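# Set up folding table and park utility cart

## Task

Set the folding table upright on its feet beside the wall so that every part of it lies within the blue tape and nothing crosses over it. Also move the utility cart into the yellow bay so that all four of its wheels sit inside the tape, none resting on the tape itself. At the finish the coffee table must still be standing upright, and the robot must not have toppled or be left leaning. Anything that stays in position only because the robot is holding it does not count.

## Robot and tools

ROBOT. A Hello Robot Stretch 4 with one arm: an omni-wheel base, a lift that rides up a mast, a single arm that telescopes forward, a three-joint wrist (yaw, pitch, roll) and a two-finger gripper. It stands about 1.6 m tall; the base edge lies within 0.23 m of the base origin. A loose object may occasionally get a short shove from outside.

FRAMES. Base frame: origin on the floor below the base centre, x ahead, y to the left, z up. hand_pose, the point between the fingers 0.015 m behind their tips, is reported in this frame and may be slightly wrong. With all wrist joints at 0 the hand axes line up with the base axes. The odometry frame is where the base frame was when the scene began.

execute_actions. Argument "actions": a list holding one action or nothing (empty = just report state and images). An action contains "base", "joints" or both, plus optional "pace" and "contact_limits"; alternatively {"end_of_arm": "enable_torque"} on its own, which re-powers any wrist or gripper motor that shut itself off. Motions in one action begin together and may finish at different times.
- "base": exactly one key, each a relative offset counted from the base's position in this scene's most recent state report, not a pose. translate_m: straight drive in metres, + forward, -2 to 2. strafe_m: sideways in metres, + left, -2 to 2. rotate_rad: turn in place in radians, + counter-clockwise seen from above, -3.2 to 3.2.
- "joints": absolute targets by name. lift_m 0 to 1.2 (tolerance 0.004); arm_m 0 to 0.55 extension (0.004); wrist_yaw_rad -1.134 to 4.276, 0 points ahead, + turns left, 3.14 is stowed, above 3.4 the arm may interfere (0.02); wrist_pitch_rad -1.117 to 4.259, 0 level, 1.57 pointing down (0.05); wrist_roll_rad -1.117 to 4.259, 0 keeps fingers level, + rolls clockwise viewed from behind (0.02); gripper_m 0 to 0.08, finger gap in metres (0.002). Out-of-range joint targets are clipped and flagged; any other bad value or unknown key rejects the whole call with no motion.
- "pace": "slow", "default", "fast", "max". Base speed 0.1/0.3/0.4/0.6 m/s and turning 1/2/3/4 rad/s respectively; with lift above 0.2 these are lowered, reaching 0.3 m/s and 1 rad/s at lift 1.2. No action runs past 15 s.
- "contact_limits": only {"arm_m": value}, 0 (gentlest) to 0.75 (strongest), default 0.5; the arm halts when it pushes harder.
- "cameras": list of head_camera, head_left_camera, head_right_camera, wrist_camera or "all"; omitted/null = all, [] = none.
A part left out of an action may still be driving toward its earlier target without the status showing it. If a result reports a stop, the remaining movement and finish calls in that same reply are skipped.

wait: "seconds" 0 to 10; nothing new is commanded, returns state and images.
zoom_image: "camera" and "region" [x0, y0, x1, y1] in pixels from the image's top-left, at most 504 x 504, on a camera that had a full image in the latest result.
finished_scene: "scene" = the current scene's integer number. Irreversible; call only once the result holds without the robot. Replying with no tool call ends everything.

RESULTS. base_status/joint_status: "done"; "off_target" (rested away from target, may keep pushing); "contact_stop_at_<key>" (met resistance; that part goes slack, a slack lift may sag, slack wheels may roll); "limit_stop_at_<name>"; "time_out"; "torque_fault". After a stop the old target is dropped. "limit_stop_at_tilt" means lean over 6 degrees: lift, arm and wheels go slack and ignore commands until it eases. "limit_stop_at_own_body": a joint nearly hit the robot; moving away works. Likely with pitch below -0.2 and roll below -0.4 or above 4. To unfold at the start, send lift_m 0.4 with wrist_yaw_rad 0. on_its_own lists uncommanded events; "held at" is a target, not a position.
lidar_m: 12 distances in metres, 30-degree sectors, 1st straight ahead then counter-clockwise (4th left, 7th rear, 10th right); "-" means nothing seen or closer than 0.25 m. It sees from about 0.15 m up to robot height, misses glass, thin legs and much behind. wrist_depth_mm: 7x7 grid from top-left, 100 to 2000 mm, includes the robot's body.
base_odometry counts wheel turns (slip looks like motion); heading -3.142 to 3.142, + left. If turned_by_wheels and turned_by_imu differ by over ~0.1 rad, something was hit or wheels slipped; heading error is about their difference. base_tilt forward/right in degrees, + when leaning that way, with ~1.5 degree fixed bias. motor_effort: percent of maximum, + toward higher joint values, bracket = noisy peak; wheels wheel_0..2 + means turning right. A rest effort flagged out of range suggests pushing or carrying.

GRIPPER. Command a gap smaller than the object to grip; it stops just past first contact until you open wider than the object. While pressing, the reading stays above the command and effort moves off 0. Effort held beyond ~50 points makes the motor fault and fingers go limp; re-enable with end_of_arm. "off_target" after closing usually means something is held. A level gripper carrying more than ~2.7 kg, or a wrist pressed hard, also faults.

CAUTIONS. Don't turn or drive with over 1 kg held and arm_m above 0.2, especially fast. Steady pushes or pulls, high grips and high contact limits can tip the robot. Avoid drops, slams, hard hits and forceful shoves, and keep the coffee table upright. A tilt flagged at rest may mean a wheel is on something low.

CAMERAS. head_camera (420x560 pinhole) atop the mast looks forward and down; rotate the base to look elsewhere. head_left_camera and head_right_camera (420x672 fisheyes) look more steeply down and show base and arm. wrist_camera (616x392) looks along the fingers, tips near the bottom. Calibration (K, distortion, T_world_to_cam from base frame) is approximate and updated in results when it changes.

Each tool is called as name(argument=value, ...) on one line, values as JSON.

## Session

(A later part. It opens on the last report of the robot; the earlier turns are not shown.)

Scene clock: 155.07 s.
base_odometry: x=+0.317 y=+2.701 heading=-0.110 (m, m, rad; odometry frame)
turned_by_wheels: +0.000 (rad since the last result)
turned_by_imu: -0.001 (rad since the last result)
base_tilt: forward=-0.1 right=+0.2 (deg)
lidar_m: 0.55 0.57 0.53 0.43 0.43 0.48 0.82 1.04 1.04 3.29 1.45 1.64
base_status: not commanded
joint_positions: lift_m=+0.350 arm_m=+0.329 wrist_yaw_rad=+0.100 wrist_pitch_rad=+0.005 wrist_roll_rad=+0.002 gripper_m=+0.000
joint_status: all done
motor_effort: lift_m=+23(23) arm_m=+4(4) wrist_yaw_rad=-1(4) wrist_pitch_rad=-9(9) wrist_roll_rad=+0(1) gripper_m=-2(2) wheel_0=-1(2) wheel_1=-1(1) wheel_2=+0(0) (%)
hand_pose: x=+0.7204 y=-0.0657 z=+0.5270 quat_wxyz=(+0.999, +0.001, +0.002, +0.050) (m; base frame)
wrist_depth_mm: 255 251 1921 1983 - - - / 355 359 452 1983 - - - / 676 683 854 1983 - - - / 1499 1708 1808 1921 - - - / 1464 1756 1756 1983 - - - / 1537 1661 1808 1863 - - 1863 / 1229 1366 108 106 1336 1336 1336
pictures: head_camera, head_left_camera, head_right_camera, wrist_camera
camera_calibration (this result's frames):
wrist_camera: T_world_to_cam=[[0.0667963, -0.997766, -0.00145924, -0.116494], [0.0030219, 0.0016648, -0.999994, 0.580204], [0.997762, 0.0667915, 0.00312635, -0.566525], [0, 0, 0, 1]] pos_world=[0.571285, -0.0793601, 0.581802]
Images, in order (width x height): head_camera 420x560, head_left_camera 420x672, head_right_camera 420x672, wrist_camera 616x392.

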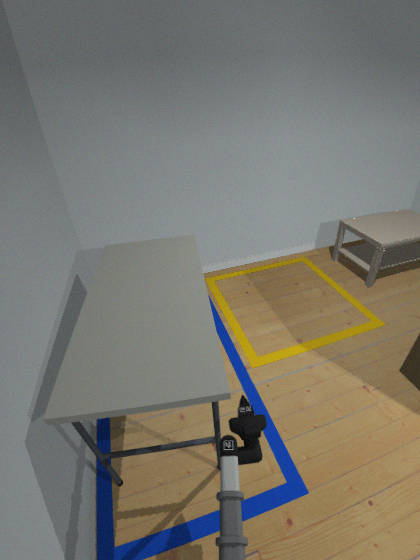

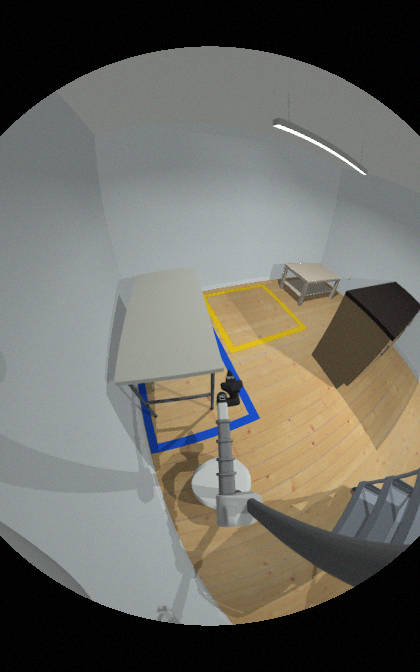

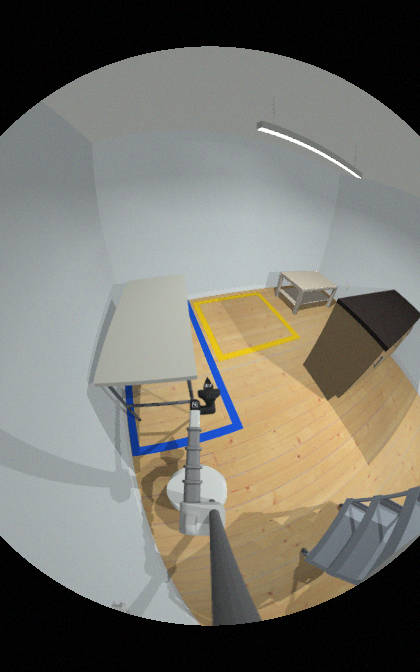

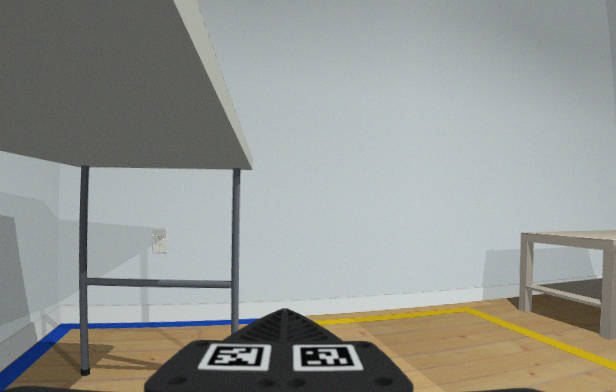

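execute_actions(actions=[{"joints":{"arm_m":0.1}}], cameras=[])

execute_actions(actions=[{"base":{"rotate_rad":0.4},"joints":{"lift_m":0.3}}], cameras=[])

execute_actions(actions=[{"joints":{"arm_m":0.42,"wrist_yaw_rad":0}}], cameras=[])

execute_actions(actions=[{"base":{"strafe_m":-0.23},"pace":"slow"}])

Scene clock: 165.07 s.
base_odometry: x=+0.317 y=+2.701 heading=-0.110 (m, m, rad; odometry frame)
turned_by_wheels: +0.000 (rad since the last result)
turned_by_imu: -0.001 (rad since the last result)
base_tilt: forward=-0.1 right=+0.3 (deg)
lidar_m: 0.58 0.57 0.55 0.42 0.43 0.53 0.83 1.05 1.03 3.28 1.44 1.61
base_status: not commanded
joint_positions: lift_m=+0.350 arm_m=+0.101 wrist_yaw_rad=+0.100 wrist_pitch_rad=+0.005 wrist_roll_rad=+0.002 gripper_m=+0.000
joint_status: all done
motor_effort: lift_m=+23(23) arm_m=-5(3) wrist_yaw_rad=+0(1) wrist_pitch_rad=-10(9) wrist_roll_rad=+1(0) gripper_m=-2(3) wheel_0=-1(1) wheel_1=-1(1) wheel_2=+0(0) (%)
hand_pose: x=+0.4921 y=-0.0658 z=+0.5270 quat_wxyz=(+0.999, +0.001, +0.002, +0.050) (m; base frame)
wrist_depth_mm: 266 273 279 - - - - / 347 357 330 - - - - / 668 668 574 - - - - / 1464 1921 - - - - - / 1499 1921 - - - - - / 1499 1863 1863 - - - 1756 / 1308 1336 108 106 1336 1366 1397
pictures: none
No camera images: the call's "cameras" was empty. Leave "cameras" out to get every camera's image.

Scene clock: 166.23 s.
base_odometry: x=+0.317 y=+2.701 heading=+0.290 (m, m, rad; odometry frame)
turned_by_wheels: +0.400 (rad since the last result)
turned_by_imu: +0.397 (rad since the last result)
base_tilt: forward=-0.2 right=+0.2 (deg)
lidar_m: 0.55 0.62 0.46 0.43 0.46 0.69 2.31 1.04 1.16 1.46 1.55 0.57
base_status: done
joint_positions: lift_m=+0.300 arm_m=+0.101 wrist_yaw_rad=+0.100 wrist_pitch_rad=+0.005 wrist_roll_rad=+0.002 gripper_m=+0.000
joint_status: all done
motor_effort: lift_m=+16(23) arm_m=-5(5) wrist_yaw_rad=+1(0) wrist_pitch_rad=-9(9) wrist_roll_rad=+1(1) gripper_m=-3(3) wheel_0=+1(5) wheel_1=+0(5) wheel_2=+1(7) (%)
hand_pose: x=+0.4921 y=-0.0657 z=+0.4775 quat_wxyz=(+0.999, +0.001, +0.002, +0.050) (m; base frame)
wrist_depth_mm: 355 347 355 353 349 310 1921 / 449 496 508 508 500 410 1863 / 609 820 1098 931 904 668 1863 / 609 831 1397 - - 1808 1808 / 603 831 1397 - - 1863 1863 / 609 842 1366 1863 1921 1499 1863 / 621 820 108 106 1205 1118 1255
pictures: none
No camera images: the call's "cameras" was empty. Leave "cameras" out to get every camera's image.

Scene clock: 168.30 s.
base_odometry: x=+0.317 y=+2.701 heading=+0.290 (m, m, rad; odometry frame)
turned_by_wheels: +0.000 (rad since the last result)
turned_by_imu: -0.001 (rad since the last result)
base_tilt: forward=-0.1 right=+0.3 (deg)
lidar_m: 0.58 0.61 0.44 0.43 0.48 0.65 2.32 1.01 1.15 1.45 1.52 0.56
base_status: not commanded
joint_positions: lift_m=+0.300 arm_m=+0.419 wrist_yaw_rad=+0.000 wrist_pitch_rad=+0.005 wrist_roll_rad=+0.002 gripper_m=+0.000
joint_status: all done
motor_effort: lift_m=+16(16) arm_m=+5(5) wrist_yaw_rad=+1(3) wrist_pitch_rad=-9(9) wrist_roll_rad=+2(1) gripper_m=-2(2) wheel_0=+1(1) wheel_1=+1(0) wheel_2=+0(1) (%)
hand_pose: x=+0.8028 y=-0.0874 z=+0.4776 quat_wxyz=(+1.000, +0.001, +0.002, +0.000) (m; base frame)
wrist_depth_mm: 357 353 355 355 353 340 1042 / 585 508 517 517 500 484 1708 / 647 946 1160 960 931 1661 1708 / 654 960 1576 1756 1708 1708 1708 / 661 946 1576 1756 1661 1708 1661 / 661 946 1499 1708 1708 1618 1708 / 661 917 108 106 1205 1229 1255
pictures: none
No camera images: the call's "cameras" was empty. Leave "cameras" out to get every camera's image.

Scene clock: 171.73 s.
base_odometry: x=+0.383 y=+2.480 heading=+0.292 (m, m, rad; odometry frame)
turned_by_wheels: +0.002 (rad since the last result)
turned_by_imu: +0.006 (rad since the last result)
base_tilt: forward=-0.2 right=+0.3 (deg)
lidar_m: 0.54 0.62 0.68 0.66 0.72 1.01 0.95 0.93 3.11 1.21 1.28 0.57
base_status: done
joint_positions: lift_m=+0.300 arm_m=+0.419 wrist_yaw_rad=+0.003 wrist_pitch_rad=+0.005 wrist_roll_rad=+0.001 gripper_m=+0.000
joint_status: not commanded
motor_effort: lift_m=+16(16) arm_m=+4(5) wrist_yaw_rad=-10(9) wrist_pitch_rad=-11(12) wrist_roll_rad=+7(7) gripper_m=-1(3) wheel_0=+12(17) wheel_1=+4(6) wheel_2=+9(9) (%)
hand_pose: x=+0.8032 y=-0.0867 z=+0.4774 quat_wxyz=(+1.000, +0.000, +0.003, +0.002) (m; base frame)
wrist_depth_mm: 357 355 359 357 351 1661 1756 / 500 508 517 517 554 1661 1618 / 891 1138 960 931 1756 1661 1708 / 931 1308 1756 1708 1708 1618 1661 / 904 1308 1756 1708 1661 1661 1661 / 891 1308 1708 1661 1661 1618 1576 / 917 1138 108 106 1205 1205 1229
pictures: head_camera, head_left_camera, head_right_camera, wrist_camera
camera_calibration (this result's frames):
wrist_camera: T_world_to_cam=[[-0.0298377, -0.999555, 0.00031872, -0.0664025], [0.00236342, -0.000389411, -0.999997, 0.530765], [0.999552, -0.0298368, 0.00237399, -0.657029], [0, 0, 0, 1]] pos_world=[0.653498, -0.0857699, 0.532345]
Images, in order (width x height): head_camera 420x560, head_left_camera 420x672, head_right_camera 420x672, wrist_camera 616x392.

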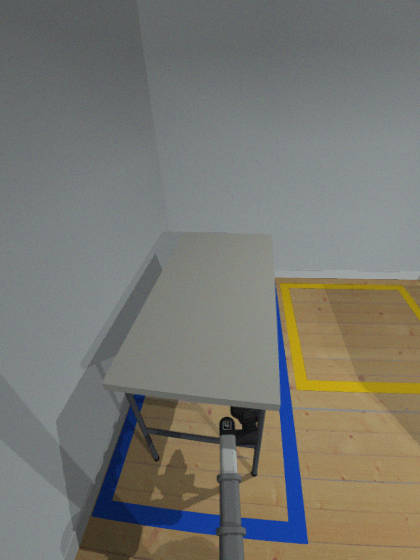

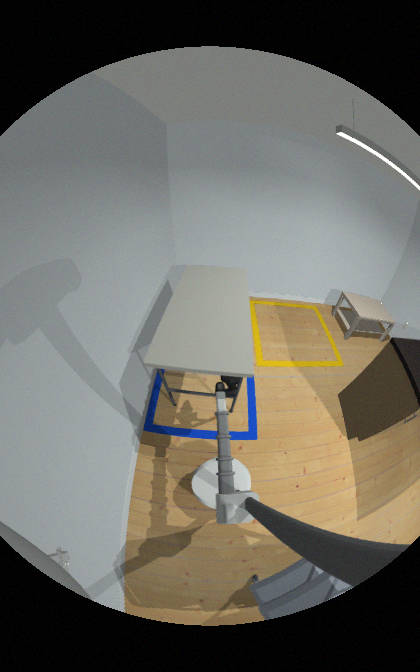

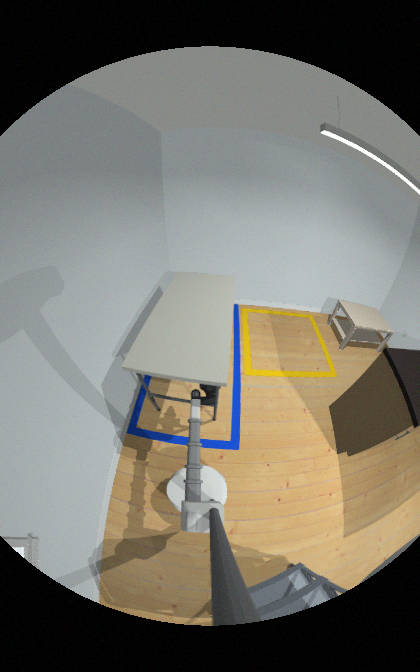

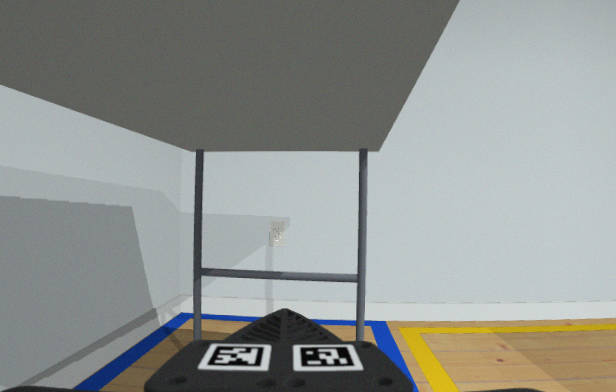

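execute_actions(actions=[{"base":{"strafe_m":0.15},"joints":{"arm_m":0}}], cameras=[])

execute_actions(actions=[{"base":{"translate_m":-1.65},"joints":{"lift_m":1.0,"wrist_pitch_rad":1.57,"wrist_roll_rad":1.57,"gripper_m":0.08},"pace":"fast"}], cameras=[])

execute_actions(actions=[{"base":{"strafe_m":-0.7}}])

Scene clock: 185.63 s.
base_odometry: x=+0.340 y=+2.624 heading=+0.292 (m, m, rad; odometry frame)
turned_by_wheels: +0.000 (rad since the last result)
turned_by_imu: -0.002 (rad since the last result)
base_tilt: forward=-0.2 right=+0.2 (deg)
lidar_m: 0.56 0.67 0.53 0.52 0.56 0.85 1.06 0.97 1.10 1.36 1.48 0.59
base_status: done
joint_positions: lift_m=+0.300 arm_m=+0.001 wrist_yaw_rad=+0.000 wrist_pitch_rad=+0.005 wrist_roll_rad=+0.002 gripper_m=+0.000
joint_status: all done
motor_effort: lift_m=+16(16) arm_m=-5(7) wrist_yaw_rad=+1(9) wrist_pitch_rad=-9(12) wrist_roll_rad=+3(6) gripper_m=-3(2) wheel_0=+0(10) wheel_1=+0(12) wheel_2=+0(8) (%)
hand_pose: x=+0.3849 y=-0.0874 z=+0.4775 quat_wxyz=(+1.000, +0.001, +0.002, +0.000) (m; base frame)
wrist_depth_mm: 399 389 379 375 362 353 - / 452 496 500 500 496 - - / 723 1042 960 931 904 - - / 723 1118 - - - - - / 723 1118 - - - - - / 715 1138 1661 1921 1983 1708 1921 / 433 976 109 106 1229 1138 1229
pictures: none
No camera images: the call's "cameras" was empty. Leave "cameras" out to get every camera's image.

Scene clock: 191.13 s.
base_odometry: x=-1.240 y=+2.149 heading=+0.292 (m, m, rad; odometry frame)
turned_by_wheels: +0.000 (rad since the last result)
turned_by_imu: -0.002 (rad since the last result)
base_tilt: forward=-0.1 right=+0.3 (deg)
lidar_m: 2.08 0.88 0.66 0.66 0.74 0.68 0.68 0.75 1.11 2.99 0.44 0.51
base_status: done
joint_positions: lift_m=+1.000 arm_m=+0.001 wrist_yaw_rad=+0.000 wrist_pitch_rad=+1.570 wrist_roll_rad=+1.569 gripper_m=+0.080
joint_status: all done
motor_effort: lift_m=+23(26) arm_m=-4(5) wrist_yaw_rad=+1(0) wrist_pitch_rad=+0(5) wrist_roll_rad=+3(7) gripper_m=+1(4) wheel_0=+2(6) wheel_1=+0(7) wheel_2=+0(11) (%)
hand_pose: x=+0.1723 y=-0.0874 z=+0.9653 quat_wxyz=(+0.501, +0.500, +0.500, -0.499) (m; base frame)
wrist_depth_mm: 634 640 647 1098 1160 1182 1160 / 634 960 960 1118 1160 1182 1160 / 1098 1060 1098 1118 1138 1160 1138 / 1078 1098 1098 1118 1138 1138 1160 / 1078 1078 1098 904 904 517 324 / 1098 1060 1098 904 904 1118 1118 / - 110 1078 1118 126 110 1060
pictures: none
No camera images: the call's "cameras" was empty. Leave "cameras" out to get every camera's image.

Scene clock: 194.80 s.
base_odometry: x=-1.039 y=+1.479 heading=+0.292 (m, m, rad; odometry frame)
turned_by_wheels: +0.000 (rad since the last result)
turned_by_imu: +0.001 (rad since the last result)
base_tilt: forward=-0.3 right=+0.3 (deg)
lidar_m: 0.28 0.25 0.29 1.34 1.00 0.76 0.74 0.83 1.24 2.30 2.23 0.37
base_status: done
joint_positions: lift_m=+1.000 arm_m=+0.001 wrist_yaw_rad=+0.000 wrist_pitch_rad=+1.570 wrist_roll_rad=+1.569 gripper_m=+0.080
joint_status: not commanded
motor_effort: lift_m=+22(23) arm_m=-4(4) wrist_yaw_rad=+1(0) wrist_pitch_rad=+0(1) wrist_roll_rad=+3(2) gripper_m=+0(0) wheel_0=-1(8) wheel_1=+2(8) wheel_2=+0(0) (%)
hand_pose: x=+0.1723 y=-0.0874 z=+0.9653 quat_wxyz=(+0.501, +0.500, +0.500, -0.499) (m; base frame)
wrist_depth_mm: 1098 1098 1118 1138 1160 1182 1182 / 559 1098 1118 1138 1160 1182 1160 / 627 634 1098 1118 1118 1160 1160 / 319 634 1118 1118 1138 1160 1160 / 290 621 960 904 904 517 324 / 268 621 946 891 891 1138 1138 / - 110 621 1078 126 110 1138
pictures: head_camera, head_left_camera, head_right_camera, wrist_camera
camera_calibration (this result's frames):
wrist_camera: T_world_to_cam=[[-0.999474, -0.00210778, 0.032371, 0.137237], [-0.00235917, 0.999967, -0.00772957, 0.150597], [-0.0323536, -0.00780187, -0.999446, 1.11922], [0, 0, 0, 1]] pos_world=[0.173731, -0.141571, 1.11532]
Images, in order (width x height): head_camera 420x560, head_left_camera 420x672, head_right_camera 420x672, wrist_camera 616x392.

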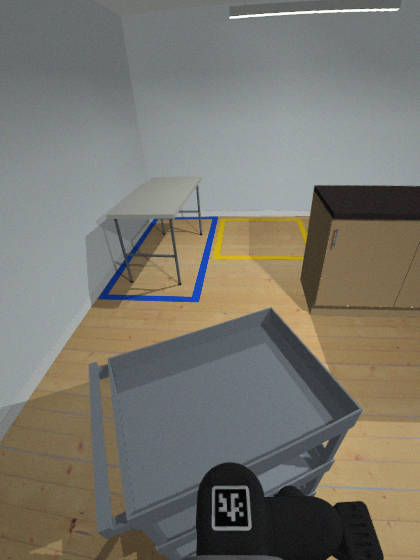

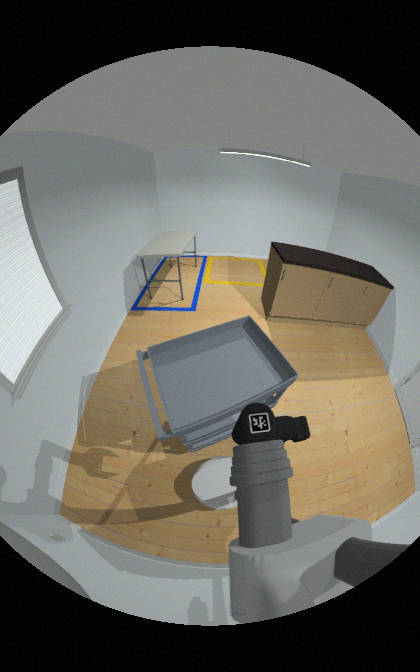

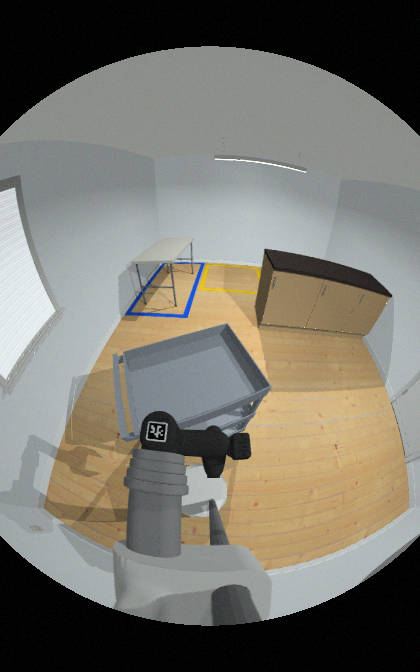

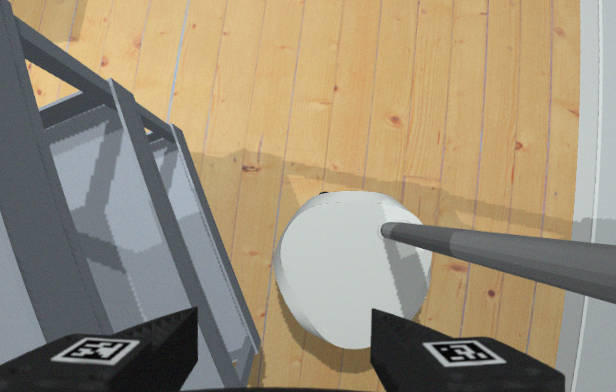

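execute_actions(actions=[{"base":{"strafe_m":-0.2}}], cameras=[])

execute_actions(actions=[{"base":{"translate_m":0.5},"pace":"slow"}], cameras=["head_left_camera","head_right_camera"])

Scene clock: 204.40 s.
base_odometry: x=-0.981 y=+1.287 heading=+0.292 (m, m, rad; odometry frame)
turned_by_wheels: +0.000 (rad since the last result)
turned_by_imu: +0.000 (rad since the last result)
base_tilt: forward=-0.1 right=+0.2 (deg)
lidar_m: 0.36 0.32 0.38 1.56 1.02 0.79 0.76 0.83 1.27 2.09 2.25 0.47
base_status: done
joint_positions: lift_m=+1.000 arm_m=+0.001 wrist_yaw_rad=+0.000 wrist_pitch_rad=+1.570 wrist_roll_rad=+1.569 gripper_m=+0.080
joint_status: not commanded
motor_effort: lift_m=+22(22) arm_m=-4(5) wrist_yaw_rad=-2(1) wrist_pitch_rad=+0(0) wrist_roll_rad=+4(3) gripper_m=+3(1) wheel_0=+0(8) wheel_1=+1(8) wheel_2=+1(2) (%)
hand_pose: x=+0.1723 y=-0.0874 z=+0.9653 quat_wxyz=(+0.501, +0.500, +0.500, -0.499) (m; base frame)
wrist_depth_mm: 1078 1118 1118 1138 1160 1182 1182 / 1098 1118 1118 1138 1138 1160 1160 / 1078 1078 1098 1118 1138 1138 1160 / 1098 1078 1098 1098 1118 1160 1138 / 615 627 1078 904 904 517 324 / 621 615 1078 891 891 1138 1138 / - 110 931 1078 125 110 1138
pictures: none
No camera images: the call's "cameras" was empty. Leave "cameras" out to get every camera's image.

Scene clock: 210.70 s.
base_odometry: x=-0.503 y=+1.431 heading=+0.293 (m, m, rad; odometry frame)
turned_by_wheels: +0.000 (rad since the last result)
turned_by_imu: -0.001 (rad since the last result)
base_tilt: forward=-0.2 right=+0.3 (deg)
lidar_m: 0.25 0.25 0.25 0.25 1.65 1.30 1.26 1.40 2.04 2.13 1.57 1.25
base_status: done
joint_positions: lift_m=+1.000 arm_m=+0.001 wrist_yaw_rad=+0.000 wrist_pitch_rad=+1.570 wrist_roll_rad=+1.569 gripper_m=+0.080
joint_status: not commanded
motor_effort: lift_m=+22(22) arm_m=-4(4) wrist_yaw_rad=+1(2) wrist_pitch_rad=+0(1) wrist_roll_rad=+4(2) gripper_m=+1(2) wheel_0=+3(5) wheel_1=+3(5) wheel_2=-2(6) (%)
hand_pose: x=+0.1723 y=-0.0874 z=+0.9653 quat_wxyz=(+0.501, +0.500, +0.500, -0.499) (m; base frame)
wrist_depth_mm: 1098 1098 1118 1138 1160 1182 1205 / 1098 1098 1118 1118 1138 1160 1160 / 1078 1098 1078 1118 1118 1160 1160 / 1098 1098 1098 1118 1098 1138 1160 / 1078 1078 1008 891 891 521 322 / 278 345 627 904 891 1098 1118 / - 110 615 946 126 110 1138
pictures: head_left_camera, head_right_camera
Images, in order (width x height): head_left_camera 420x672, head_right_camera 420x672.

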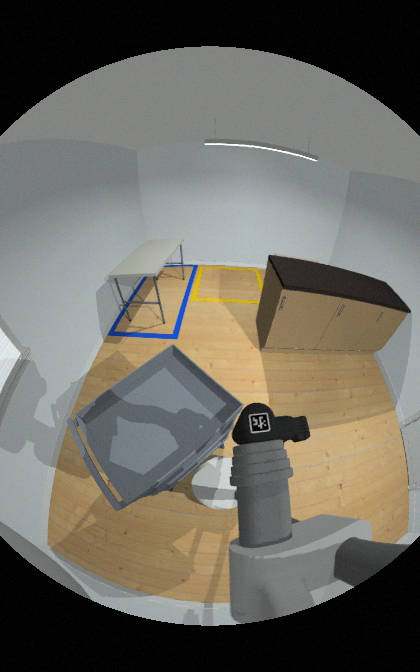

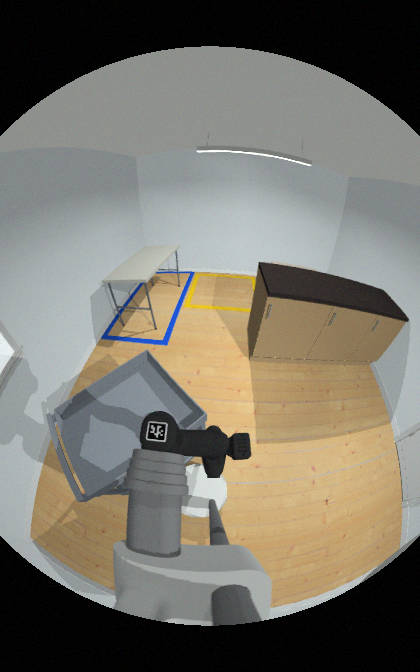

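execute_actions(actions=[{"base":{"translate_m":0.25},"pace":"slow"}], cameras=[])

execute_actions(actions=[{"base":{"translate_m":-0.8}}], cameras=[])

execute_actions(actions=[{"base":{"strafe_m":0.8}}], cameras=[])

execute_actions(actions=[{"base":{"rotate_rad":-0.35}}])

Scene clock: 225.13 s.
base_odometry: x=-0.263 y=+1.504 heading=+0.293 (m, m, rad; odometry frame)
turned_by_wheels: +0.000 (rad since the last result)
turned_by_imu: -0.002 (rad since the last result)
base_tilt: forward=-0.2 right=+0.3 (deg)
lidar_m: 0.27 0.25 0.25 0.25 0.28 1.55 1.48 1.64 2.23 2.18 1.25 1.03
base_status: done
joint_positions: lift_m=+1.000 arm_m=+0.001 wrist_yaw_rad=+0.000 wrist_pitch_rad=+1.570 wrist_roll_rad=+1.569 gripper_m=+0.080
joint_status: not commanded
motor_effort: lift_m=+22(22) arm_m=-5(5) wrist_yaw_rad=+1(1) wrist_pitch_rad=+0(0) wrist_roll_rad=+4(2) gripper_m=+0(1) wheel_0=+0(4) wheel_1=+2(6) wheel_2=-2(6) (%)
hand_pose: x=+0.1723 y=-0.0874 z=+0.9653 quat_wxyz=(+0.501, +0.500, +0.500, -0.499) (m; base frame)
wrist_depth_mm: 1098 1118 1098 1138 1160 1160 1182 / 1098 1118 1118 1138 1138 1182 1182 / 1078 1098 1098 1118 1160 1138 1182 / 1098 1078 1098 1098 1138 1138 1182 / 1060 1098 1098 904 904 517 322 / 1078 1098 946 891 904 1138 1118 / - 110 597 960 125 110 1138
pictures: none
No camera images: the call's "cameras" was empty. Leave "cameras" out to get every camera's image.

Scene clock: 229.30 s.
base_odometry: x=-1.029 y=+1.273 heading=+0.293 (m, m, rad; odometry frame)
turned_by_wheels: +0.000 (rad since the last result)
turned_by_imu: -0.001 (rad since the last result)
base_tilt: forward=-0.2 right=+0.3 (deg)
lidar_m: 0.87 0.68 1.58 1.56 0.96 0.74 0.71 0.76 1.18 2.08 2.27 1.76
base_status: done
joint_positions: lift_m=+1.000 arm_m=+0.001 wrist_yaw_rad=+0.000 wrist_pitch_rad=+1.570 wrist_roll_rad=+1.569 gripper_m=+0.080
joint_status: not commanded
motor_effort: lift_m=+22(22) arm_m=-4(4) wrist_yaw_rad=+1(0) wrist_pitch_rad=+0(0) wrist_roll_rad=+5(4) gripper_m=+0(1) wheel_0=+1(4) wheel_1=+0(4) wheel_2=-1(8) (%)
hand_pose: x=+0.1723 y=-0.0874 z=+0.9653 quat_wxyz=(+0.501, +0.500, +0.500, -0.499) (m; base frame)
wrist_depth_mm: 1098 1098 1138 1160 1138 1160 1182 / 1078 1098 1138 1118 1160 1182 1182 / 1078 1118 1118 1160 1160 1138 1160 / 1098 1098 1098 1098 1118 1160 1138 / 1060 1098 1078 891 917 521 322 / 1078 1078 1098 891 891 1118 1118 / - 110 1098 1078 126 110 1098
pictures: none
No camera images: the call's "cameras" was empty. Leave "cameras" out to get every camera's image.

Scene clock: 233.30 s.
base_odometry: x=-1.260 y=+2.039 heading=+0.293 (m, m, rad; odometry frame)
turned_by_wheels: +0.000 (rad since the last result)
turned_by_imu: -0.004 (rad since the last result)
base_tilt: forward=-0.2 right=+0.3 (deg)
lidar_m: 0.72 1.00 0.80 0.76 0.85 0.64 0.62 0.71 1.02 2.90 2.40 0.66
base_status: done
joint_positions: lift_m=+1.000 arm_m=+0.001 wrist_yaw_rad=+0.000 wrist_pitch_rad=+1.570 wrist_roll_rad=+1.569 gripper_m=+0.080
joint_status: not commanded
motor_effort: lift_m=+22(22) arm_m=-4(4) wrist_yaw_rad=+1(0) wrist_pitch_rad=+0(0) wrist_roll_rad=+3(2) gripper_m=+1(1) wheel_0=+1(9) wheel_1=+0(7) wheel_2=+0(1) (%)
hand_pose: x=+0.1723 y=-0.0874 z=+0.9653 quat_wxyz=(+0.501, +0.500, +0.500, -0.499) (m; base frame)
wrist_depth_mm: 1098 1118 1118 1138 1160 1160 1182 / 946 1098 1098 1118 1160 1160 1182 / 946 1098 1098 1118 1138 1138 1160 / 917 1098 1118 1118 1138 1138 1118 / 1078 1060 1098 904 917 517 319 / 1060 1060 1078 878 891 1118 1078 / - 110 1078 1118 126 110 1025
pictures: none
No camera images: the call's "cameras" was empty. Leave "cameras" out to get every camera's image.

Scene clock: 234.53 s.
base_odometry: x=-1.260 y=+2.039 heading=-0.058 (m, m, rad; odometry frame)
turned_by_wheels: -0.350 (rad since the last result)
turned_by_imu: -0.348 (rad since the last result)
base_tilt: forward=-0.2 right=+0.3 (deg)
lidar_m: 0.68 0.74 0.87 0.76 0.76 0.71 0.65 0.64 0.76 1.30 2.88 0.69
base_status: done
joint_positions: lift_m=+1.000 arm_m=+0.001 wrist_yaw_rad=+0.000 wrist_pitch_rad=+1.570 wrist_roll_rad=+1.569 gripper_m=+0.080
joint_status: not commanded
motor_effort: lift_m=+22(22) arm_m=-5(4) wrist_yaw_rad=+0(0) wrist_pitch_rad=+0(0) wrist_roll_rad=+3(2) gripper_m=+1(1) wheel_0=-1(4) wheel_1=-1(5) wheel_2=-1(5) (%)
hand_pose: x=+0.1723 y=-0.0874 z=+0.9653 quat_wxyz=(+0.501, +0.500, +0.500, -0.499) (m; base frame)
wrist_depth_mm: 1078 1118 1118 1118 1160 1205 931 / 1098 1118 1118 1118 1138 1160 960 / 1078 1098 1138 1118 1118 1160 1025 / 931 1098 1098 1138 1118 1160 1060 / 946 1078 1098 891 891 512 320 / 931 1098 1098 891 878 1138 1118 / - 110 1078 1098 126 110 1160
pictures: head_camera, head_left_camera, head_right_camera, wrist_camera
camera_calibration (this result's frames):
wrist_camera: T_world_to_cam=[[-0.999474, -0.00213229, 0.0323643, 0.137247], [-0.00238363, 0.999967, -0.00772959, 0.150601], [-0.0323467, -0.00780267, -0.999446, 1.11921], [0, 0, 0, 1]] pos_world=[0.173736, -0.141571, 1.11532]
Images, in order (width x height): head_camera 420x560, head_left_camera 420x672, head_right_camera 420x672, wrist_camera 616x392.

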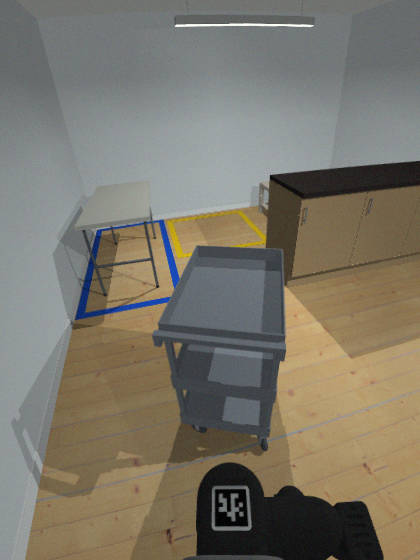

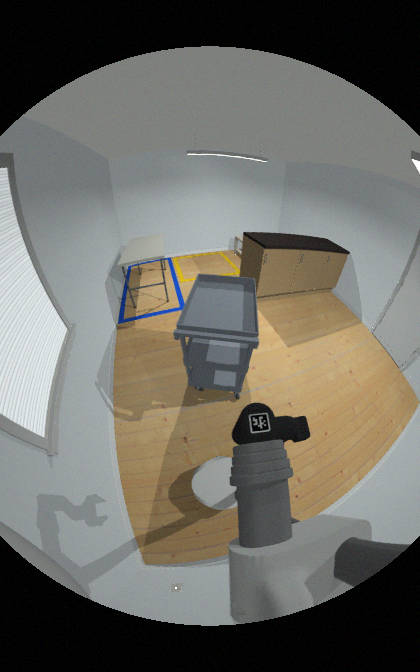

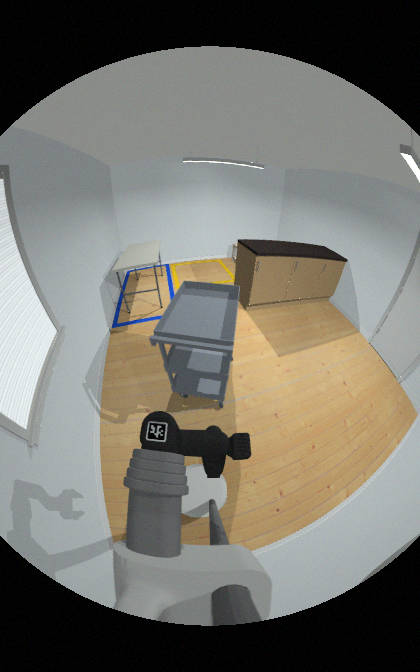

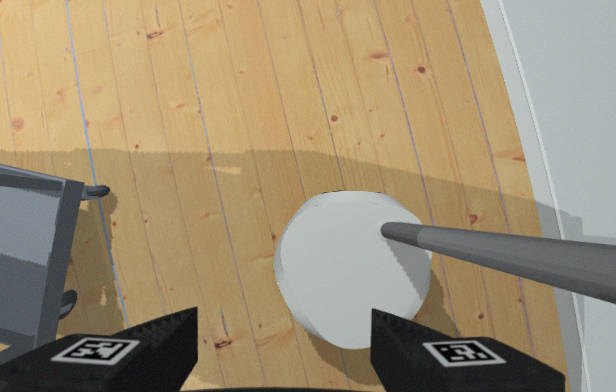

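execute_actions(actions=[{"base":{"translate_m":0.4},"joints":{"arm_m":0.55,"wrist_pitch_rad":0.8,"wrist_roll_rad":0}}], cameras=[])

execute_actions(actions=[{"base":{"rotate_rad":0.07},"joints":{"lift_m":0.82}}], cameras=["wrist_camera"])

execute_actions(actions=[{"base":{"translate_m":0.5},"pace":"slow"}])

Scene clock: 245.63 s.
base_odometry: x=-0.861 y=+2.016 heading=-0.057 (m, m, rad; odometry frame)
turned_by_wheels: +0.000 (rad since the last result)
turned_by_imu: -0.001 (rad since the last result)
base_tilt: forward=-0.1 right=+0.3 (deg)
lidar_m: 0.28 0.35 0.99 0.82 0.83 1.04 1.05 1.03 1.22 2.11 2.81 0.29
base_status: done
joint_positions: lift_m=+1.000 arm_m=+0.549 wrist_yaw_rad=+0.000 wrist_pitch_rad=+0.802 wrist_roll_rad=+0.000 gripper_m=+0.080
joint_status: all done
motor_effort: lift_m=+22(22) arm_m=+4(5) wrist_yaw_rad=+0(1) wrist_pitch_rad=-6(12) wrist_roll_rad=-1(6) gripper_m=+1(1) wheel_0=+0(5) wheel_1=+1(6) wheel_2=+1(8) (%)
hand_pose: x=+0.8680 y=-0.0874 z=+1.0251 quat_wxyz=(+0.921, +0.000, +0.390, +0.000) (m; base frame)
wrist_depth_mm: 1098 - - - 1366 946 904 / - - - - 1464 1025 1025 / 1863 1921 1983 - 1499 1138 1255 / 1576 1618 1661 1708 1576 1336 1499 / 1397 1366 1430 1464 1464 1464 1464 / 349 382 364 366 1308 1308 1281 / - 110 359 370 126 110 1182
pictures: none
No camera images: the call's "cameras" was empty. Leave "cameras" out to get every camera's image.

Scene clock: 247.47 s.
base_odometry: x=-0.861 y=+2.016 heading=+0.013 (m, m, rad; odometry frame)
turned_by_wheels: +0.070 (rad since the last result)
turned_by_imu: +0.069 (rad since the last result)
base_tilt: forward=-0.2 right=+0.3 (deg)
lidar_m: 0.26 0.35 0.93 0.84 0.85 1.07 1.02 1.04 1.28 2.48 2.63 0.27
base_status: done
joint_positions: lift_m=+0.820 arm_m=+0.549 wrist_yaw_rad=+0.000 wrist_pitch_rad=+0.802 wrist_roll_rad=+0.000 gripper_m=+0.080
joint_status: all done
motor_effort: lift_m=+16(22) arm_m=+5(4) wrist_yaw_rad=+0(1) wrist_pitch_rad=-6(6) wrist_roll_rad=+0(1) gripper_m=+3(1) wheel_0=+0(5) wheel_1=+1(4) wheel_2=+1(6) (%)
hand_pose: x=+0.8680 y=-0.0874 z=+0.8457 quat_wxyz=(+0.921, +0.000, +0.390, +0.000) (m; base frame)
wrist_depth_mm: - - - - - 1098 842 / 1983 - - - - 1098 931 / 231 253 239 228 1537 1138 1078 / 231 268 263 251 232 216 212 / 225 236 241 244 247 240 233 / 204 207 211 214 217 217 220 / - 110 187 192 126 110 -
pictures: wrist_camera
camera_calibration (this result's frames):
wrist_camera: T_world_to_cam=[[-0.0227144, -0.999451, 0.0241217, -0.0915906], [-0.713359, -0.000701357, -0.700798, 1.26707], [0.700431, -0.0331257, -0.712951, 0.141594], [0, 0, 0, 1]] pos_world=[0.802622, -0.0859612, 0.991123]
Images, in order (width x height): wrist_camera 616x392.

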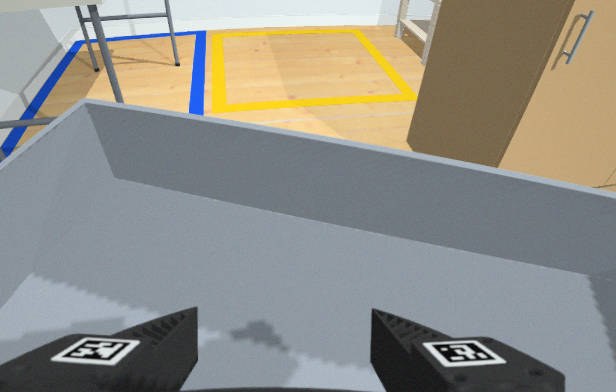

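Scene clock: 253.73 s.
base_odometry: x=-0.361 y=+2.022 heading=+0.013 (m, m, rad; odometry frame)
turned_by_wheels: +0.000 (rad since the last result)
turned_by_imu: +0.001 (rad since the last result)
base_tilt: forward=-0.1 right=+0.3 (deg)
lidar_m: 0.26 0.25 1.10 0.92 0.93 1.22 1.53 1.54 1.86 2.69 0.25 0.25
base_status: done
joint_positions: lift_m=+0.820 arm_m=+0.549 wrist_yaw_rad=-0.001 wrist_pitch_rad=+0.805 wrist_roll_rad=+0.001 gripper_m=+0.080
joint_status: not commanded
motor_effort: lift_m=+16(16) arm_m=+4(5) wrist_yaw_rad=+1(24) wrist_pitch_rad=-14(33) wrist_roll_rad=-1(1) gripper_m=+1(2) wheel_0=+4(7) wheel_1=+2(7) wheel_2=-1(10) (%)
hand_pose: x=+0.8675 y=-0.0875 z=+0.8453 quat_wxyz=(+0.920, +0.000, +0.392, +0.000) (m; base frame)
wrist_depth_mm: - - - - - 1863 750 / - - - - - 1808 750 / 1576 1618 1661 1618 1756 1042 788 / 741 1397 1397 1397 1464 1060 798 / 195 179 166 164 1229 1098 820 / 199 204 191 178 156 151 778 / - 110 186 192 126 110 -
pictures: head_camera, head_left_camera, head_right_camera, wrist_camera
camera_calibration (this result's frames):
wrist_camera: T_world_to_cam=[[-0.0236315, -0.999434, 0.0239556, -0.0907642], [-0.715212, 0.000158874, -0.698907, 1.26655], [0.698508, -0.0336496, -0.714811, 0.144831], [0, 0, 0, 1]] pos_world=[0.802542, -0.0860405, 0.990903]
Images, in order (width x height): head_camera 420x560, head_left_camera 420x672, head_right_camera 420x672, wrist_camera 616x392.

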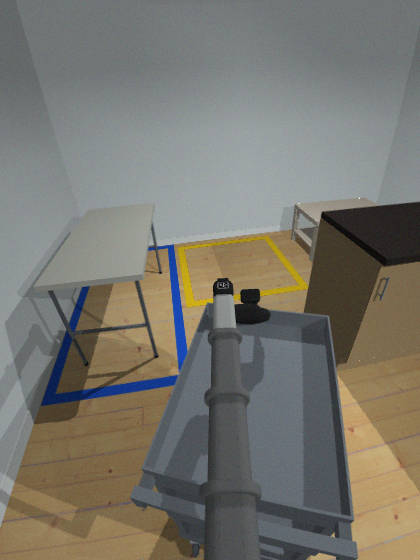

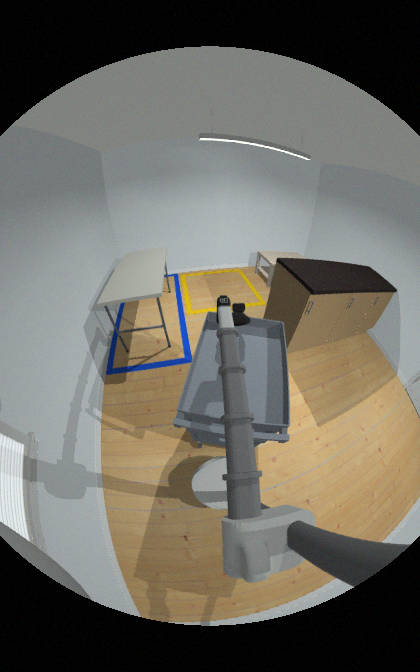

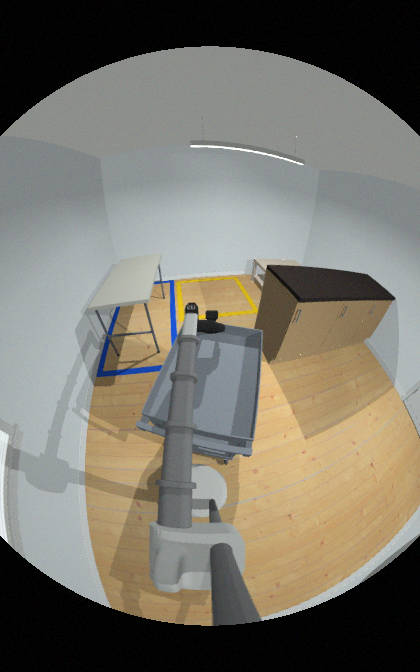

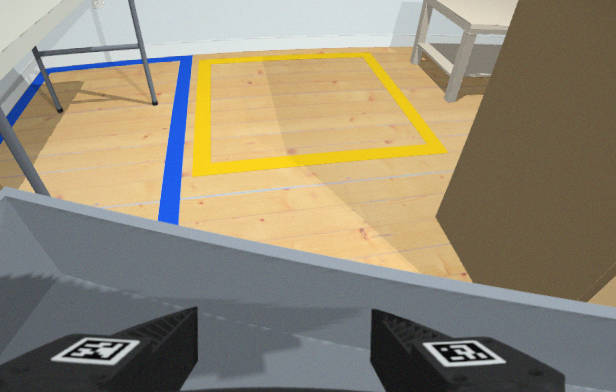

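execute_actions(actions=[{"base":{"rotate_rad":0.06},"pace":"slow"}], cameras=[])

execute_actions(actions=[{"base":{"translate_m":0.8},"pace":"slow"}], cameras=["head_camera","head_right_camera","wrist_camera"])

Scene clock: 258.40 s.
base_odometry: x=-0.361 y=+2.022 heading=+0.073 (m, m, rad; odometry frame)
turned_by_wheels: +0.060 (rad since the last result)
turned_by_imu: +0.058 (rad since the last result)
base_tilt: forward=-0.1 right=+0.3 (deg)
lidar_m: 0.25 0.25 1.06 0.93 0.95 1.26 1.51 1.56 1.96 2.71 0.26 0.25
base_status: done
joint_positions: lift_m=+0.820 arm_m=+0.549 wrist_yaw_rad=+0.000 wrist_pitch_rad=+0.803 wrist_roll_rad=+0.001 gripper_m=+0.080
joint_status: not commanded
motor_effort: lift_m=+16(16) arm_m=+4(4) wrist_yaw_rad=+1(5) wrist_pitch_rad=-8(14) wrist_roll_rad=-1(1) gripper_m=+1(1) wheel_0=+0(3) wheel_1=-1(1) wheel_2=+0(6) (%)
hand_pose: x=+0.8678 y=-0.0875 z=+0.8456 quat_wxyz=(+0.921, +0.000, +0.391, +0.000) (m; base frame)
wrist_depth_mm: 676 - - - - - 842 / 1808 - - - - - 854 / 1576 1661 1661 1661 1756 1756 854 / 1366 1366 1366 1430 1464 1229 891 / 160 193 179 167 1255 1182 917 / 156 200 206 192 163 154 842 / - 110 187 192 126 110 -
pictures: none
No camera images: the call's "cameras" was empty. Leave "cameras" out to get every camera's image.

action 0: "base": translate_m = 0.8 would last too long for one action: at the pace "slow" translate_m can be at most 0.766 in either direction: name a faster pace, or command the rest in another action

execute_actions(actions=[{"base":{"translate_m":0.8}}], cameras=["head_camera","head_right_camera","wrist_camera"])

Scene clock: 267.67 s.
base_odometry: x=+0.437 y=+2.081 heading=+0.073 (m, m, rad; odometry frame)
turned_by_wheels: +0.000 (rad since the last result)
turned_by_imu: -0.003 (rad since the last result)
base_tilt: forward=-0.2 right=+0.2 (deg)
lidar_m: 0.25 0.27 0.77 1.03 1.10 1.33 2.32 2.37 2.85 1.39 0.25 0.25
base_status: done
joint_positions: lift_m=+0.820 arm_m=+0.549 wrist_yaw_rad=-0.001 wrist_pitch_rad=+0.803 wrist_roll_rad=+0.001 gripper_m=+0.080
joint_status: not commanded
motor_effort: lift_m=+17(17) arm_m=+4(4) wrist_yaw_rad=+3(20) wrist_pitch_rad=-10(28) wrist_roll_rad=-1(0) gripper_m=+0(1) wheel_0=+0(6) wheel_1=+0(5) wheel_2=+1(12) (%)
hand_pose: x=+0.8677 y=-0.0875 z=+0.8454 quat_wxyz=(+0.920, +0.000, +0.391, -0.001) (m; base frame)
wrist_depth_mm: 820 1464 1499 1576 1618 1661 1808 / 1537 1618 1708 1808 1863 1863 1464 / 1618 1576 1618 1661 1708 1708 1576 / 1336 1336 1397 1397 1464 1464 1397 / 1182 167 167 167 1229 1229 1255 / 976 161 195 180 156 151 1138 / - 110 187 191 125 110 -
pictures: head_camera, head_right_camera, wrist_camera
camera_calibration (this result's frames):
wrist_camera: T_world_to_cam=[[-0.0238043, -0.999428, 0.0240217, -0.0907046], [-0.714175, 0.000186154, -0.699967, 1.26682], [0.699562, -0.0338179, -0.713771, 0.143], [0, 0, 0, 1]] pos_world=[0.802538, -0.0860526, 0.990982]
Images, in order (width x height): head_camera 420x560, head_right_camera 420x672, wrist_camera 616x392.

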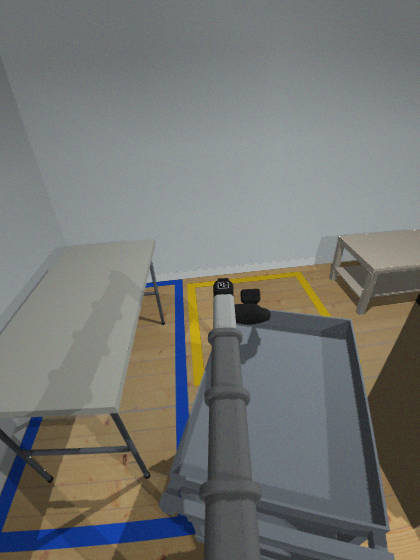

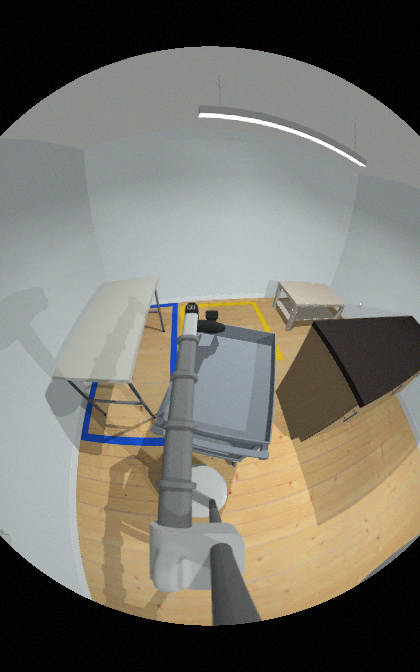

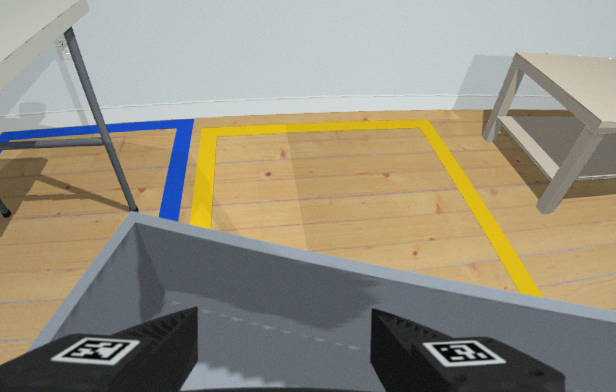

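Far tape ~2.1 m ahead.

execute_actions(actions=[{"base":{"translate_m":1.05}}], cameras=["head_left_camera","head_right_camera","wrist_camera"])

Scene clock: 279.37 s.
base_odometry: x=+1.484 y=+2.157 heading=+0.073 (m, m, rad; odometry frame)
turned_by_wheels: +0.000 (rad since the last result)
turned_by_imu: -0.006 (rad since the last result)
base_tilt: forward=-0.2 right=+0.3 (deg)
lidar_m: 0.25 0.25 0.41 0.36 0.38 0.52 3.36 3.41 0.76 0.72 0.25 0.25
base_status: done
joint_positions: lift_m=+0.820 arm_m=+0.549 wrist_yaw_rad=-0.001 wrist_pitch_rad=+0.803 wrist_roll_rad=+0.000 gripper_m=+0.080
joint_status: not commanded
motor_effort: lift_m=+17(17) arm_m=+4(4) wrist_yaw_rad=+3(17) wrist_pitch_rad=-9(23) wrist_roll_rad=+0(2) gripper_m=+0(0) wheel_0=-2(5) wheel_1=-2(5) wheel_2=-1(13) (%)
hand_pose: x=+0.8677 y=-0.0876 z=+0.8455 quat_wxyz=(+0.920, +0.000, +0.391, -0.001) (m; base frame)
wrist_depth_mm: 517 530 544 574 591 615 634 / 559 580 615 634 661 683 699 / 634 654 683 715 750 788 820 / 715 759 788 831 866 931 976 / 831 831 165 878 976 1098 1160 / 960 147 186 176 157 154 158 / - 110 186 192 126 110 -
pictures: head_left_camera, head_right_camera, wrist_camera
camera_calibration (this result's frames):
wrist_camera: T_world_to_cam=[[-0.0237818, -0.999423, 0.0242538, -0.0909522], [-0.714034, 0.0000006278, -0.700111, 1.26683], [0.699707, -0.033968, -0.713622, 0.142737], [0, 0, 0, 1]] pos_world=[0.802522, -0.0860521, 0.990988]
Images, in order (width x height): head_left_camera 420x672, head_right_camera 420x672, wrist_camera 616x392.

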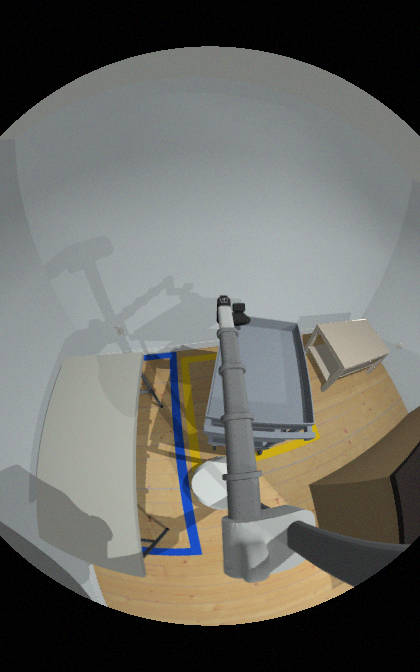

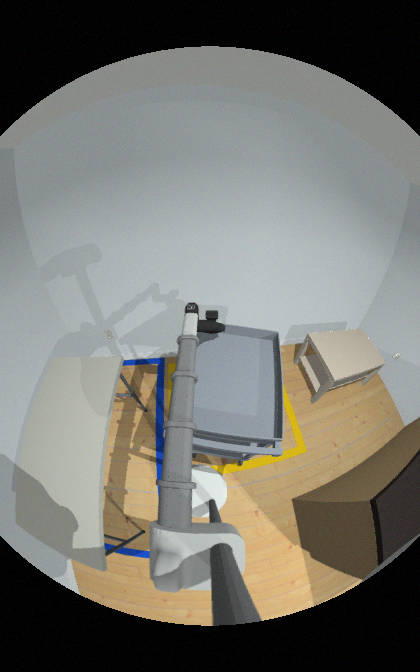

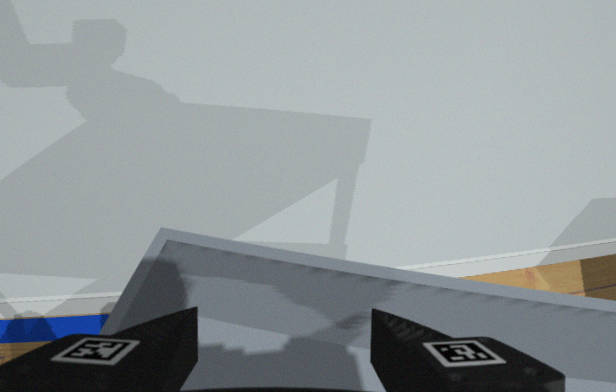

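execute_actions(actions=[{"base":{"translate_m":0.14}}], cameras=[])

execute_actions(actions=[{"base":{"translate_m":-0.3},"joints":{"lift_m":0.95}}], cameras=["head_left_camera","head_right_camera","head_camera"])

Scene clock: 285.33 s.
base_odometry: x=+1.624 y=+2.167 heading=+0.073 (m, m, rad; odometry frame)
turned_by_wheels: +0.000 (rad since the last result)
turned_by_imu: -0.002 (rad since the last result)
base_tilt: forward=-0.2 right=+0.3 (deg)
lidar_m: 0.25 0.25 0.41 0.36 0.39 0.51 3.42 1.13 0.78 1.03 0.26 0.25
base_status: done
joint_positions: lift_m=+0.820 arm_m=+0.549 wrist_yaw_rad=-0.001 wrist_pitch_rad=+0.803 wrist_roll_rad=+0.000 gripper_m=+0.080
joint_status: not commanded
motor_effort: lift_m=+17(17) arm_m=+4(4) wrist_yaw_rad=+3(14) wrist_pitch_rad=-10(23) wrist_roll_rad=+0(1) gripper_m=+0(1) wheel_0=-1(4) wheel_1=+0(5) wheel_2=-1(11) (%)
hand_pose: x=+0.8677 y=-0.0876 z=+0.8454 quat_wxyz=(+0.920, +0.000, +0.391, -0.001) (m; base frame)
wrist_depth_mm: 394 404 421 439 452 466 484 / 424 445 469 488 504 521 539 / 484 504 525 544 580 603 627 / 544 569 603 640 676 699 750 / 634 627 165 683 759 854 931 / 759 146 185 176 156 153 157 / - 110 187 193 126 110 -
pictures: none
No camera images: the call's "cameras" was empty. Leave "cameras" out to get every camera's image.

Scene clock: 287.80 s.
base_odometry: x=+1.325 y=+2.146 heading=+0.073 (m, m, rad; odometry frame)
turned_by_wheels: +0.000 (rad since the last result)
turned_by_imu: -0.001 (rad since the last result)
base_tilt: forward=-0.2 right=+0.3 (deg)
lidar_m: 0.47 0.60 0.38 0.35 0.36 1.55 3.24 3.26 0.77 0.66 1.35 0.51
base_status: done
joint_positions: lift_m=+0.950 arm_m=+0.549 wrist_yaw_rad=+0.000 wrist_pitch_rad=+0.802 wrist_roll_rad=+0.000 gripper_m=+0.080
joint_status: all done
motor_effort: lift_m=+23(23) arm_m=+4(4) wrist_yaw_rad=+2(4) wrist_pitch_rad=-7(10) wrist_roll_rad=+0(1) gripper_m=+1(2) wheel_0=+1(5) wheel_1=+0(2) wheel_2=+0(8) (%)
hand_pose: x=+0.8679 y=-0.0875 z=+0.9750 quat_wxyz=(+0.921, +0.000, +0.391, +0.000) (m; base frame)
wrist_depth_mm: 654 676 699 741 759 768 809 / 699 741 768 798 842 878 891 / 831 831 854 484 473 976 1042 / 904 960 449 469 477 466 449 / 1078 1118 384 404 410 413 418 / 1138 1118 343 355 359 359 362 / - 110 309 320 126 110 -
pictures: head_camera, head_left_camera, head_right_camera
Images, in order (width x height): head_camera 420x560, head_left_camera 420x672, head_right_camera 420x672.

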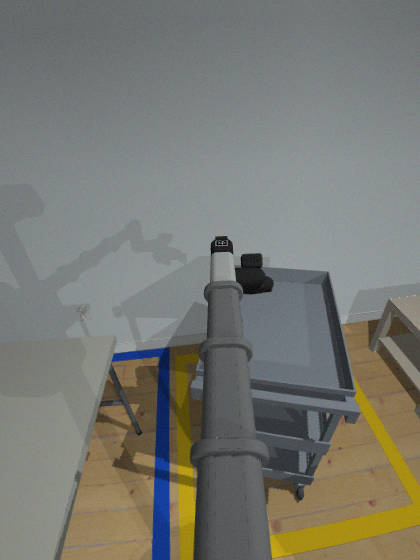

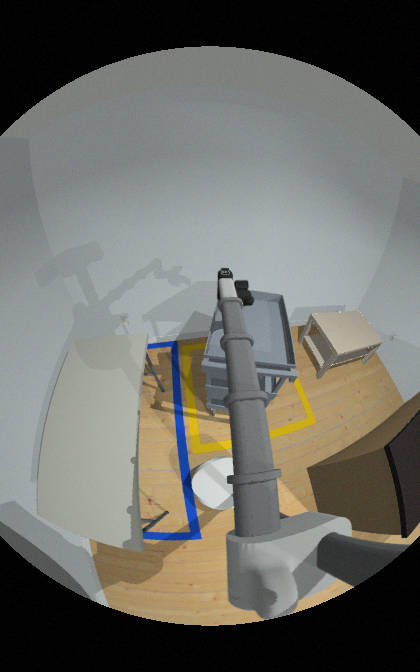

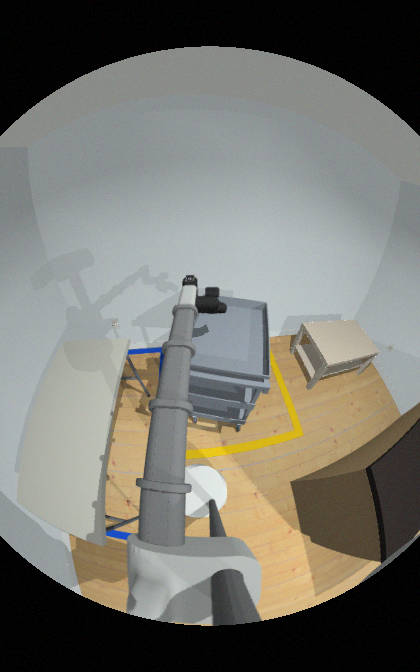

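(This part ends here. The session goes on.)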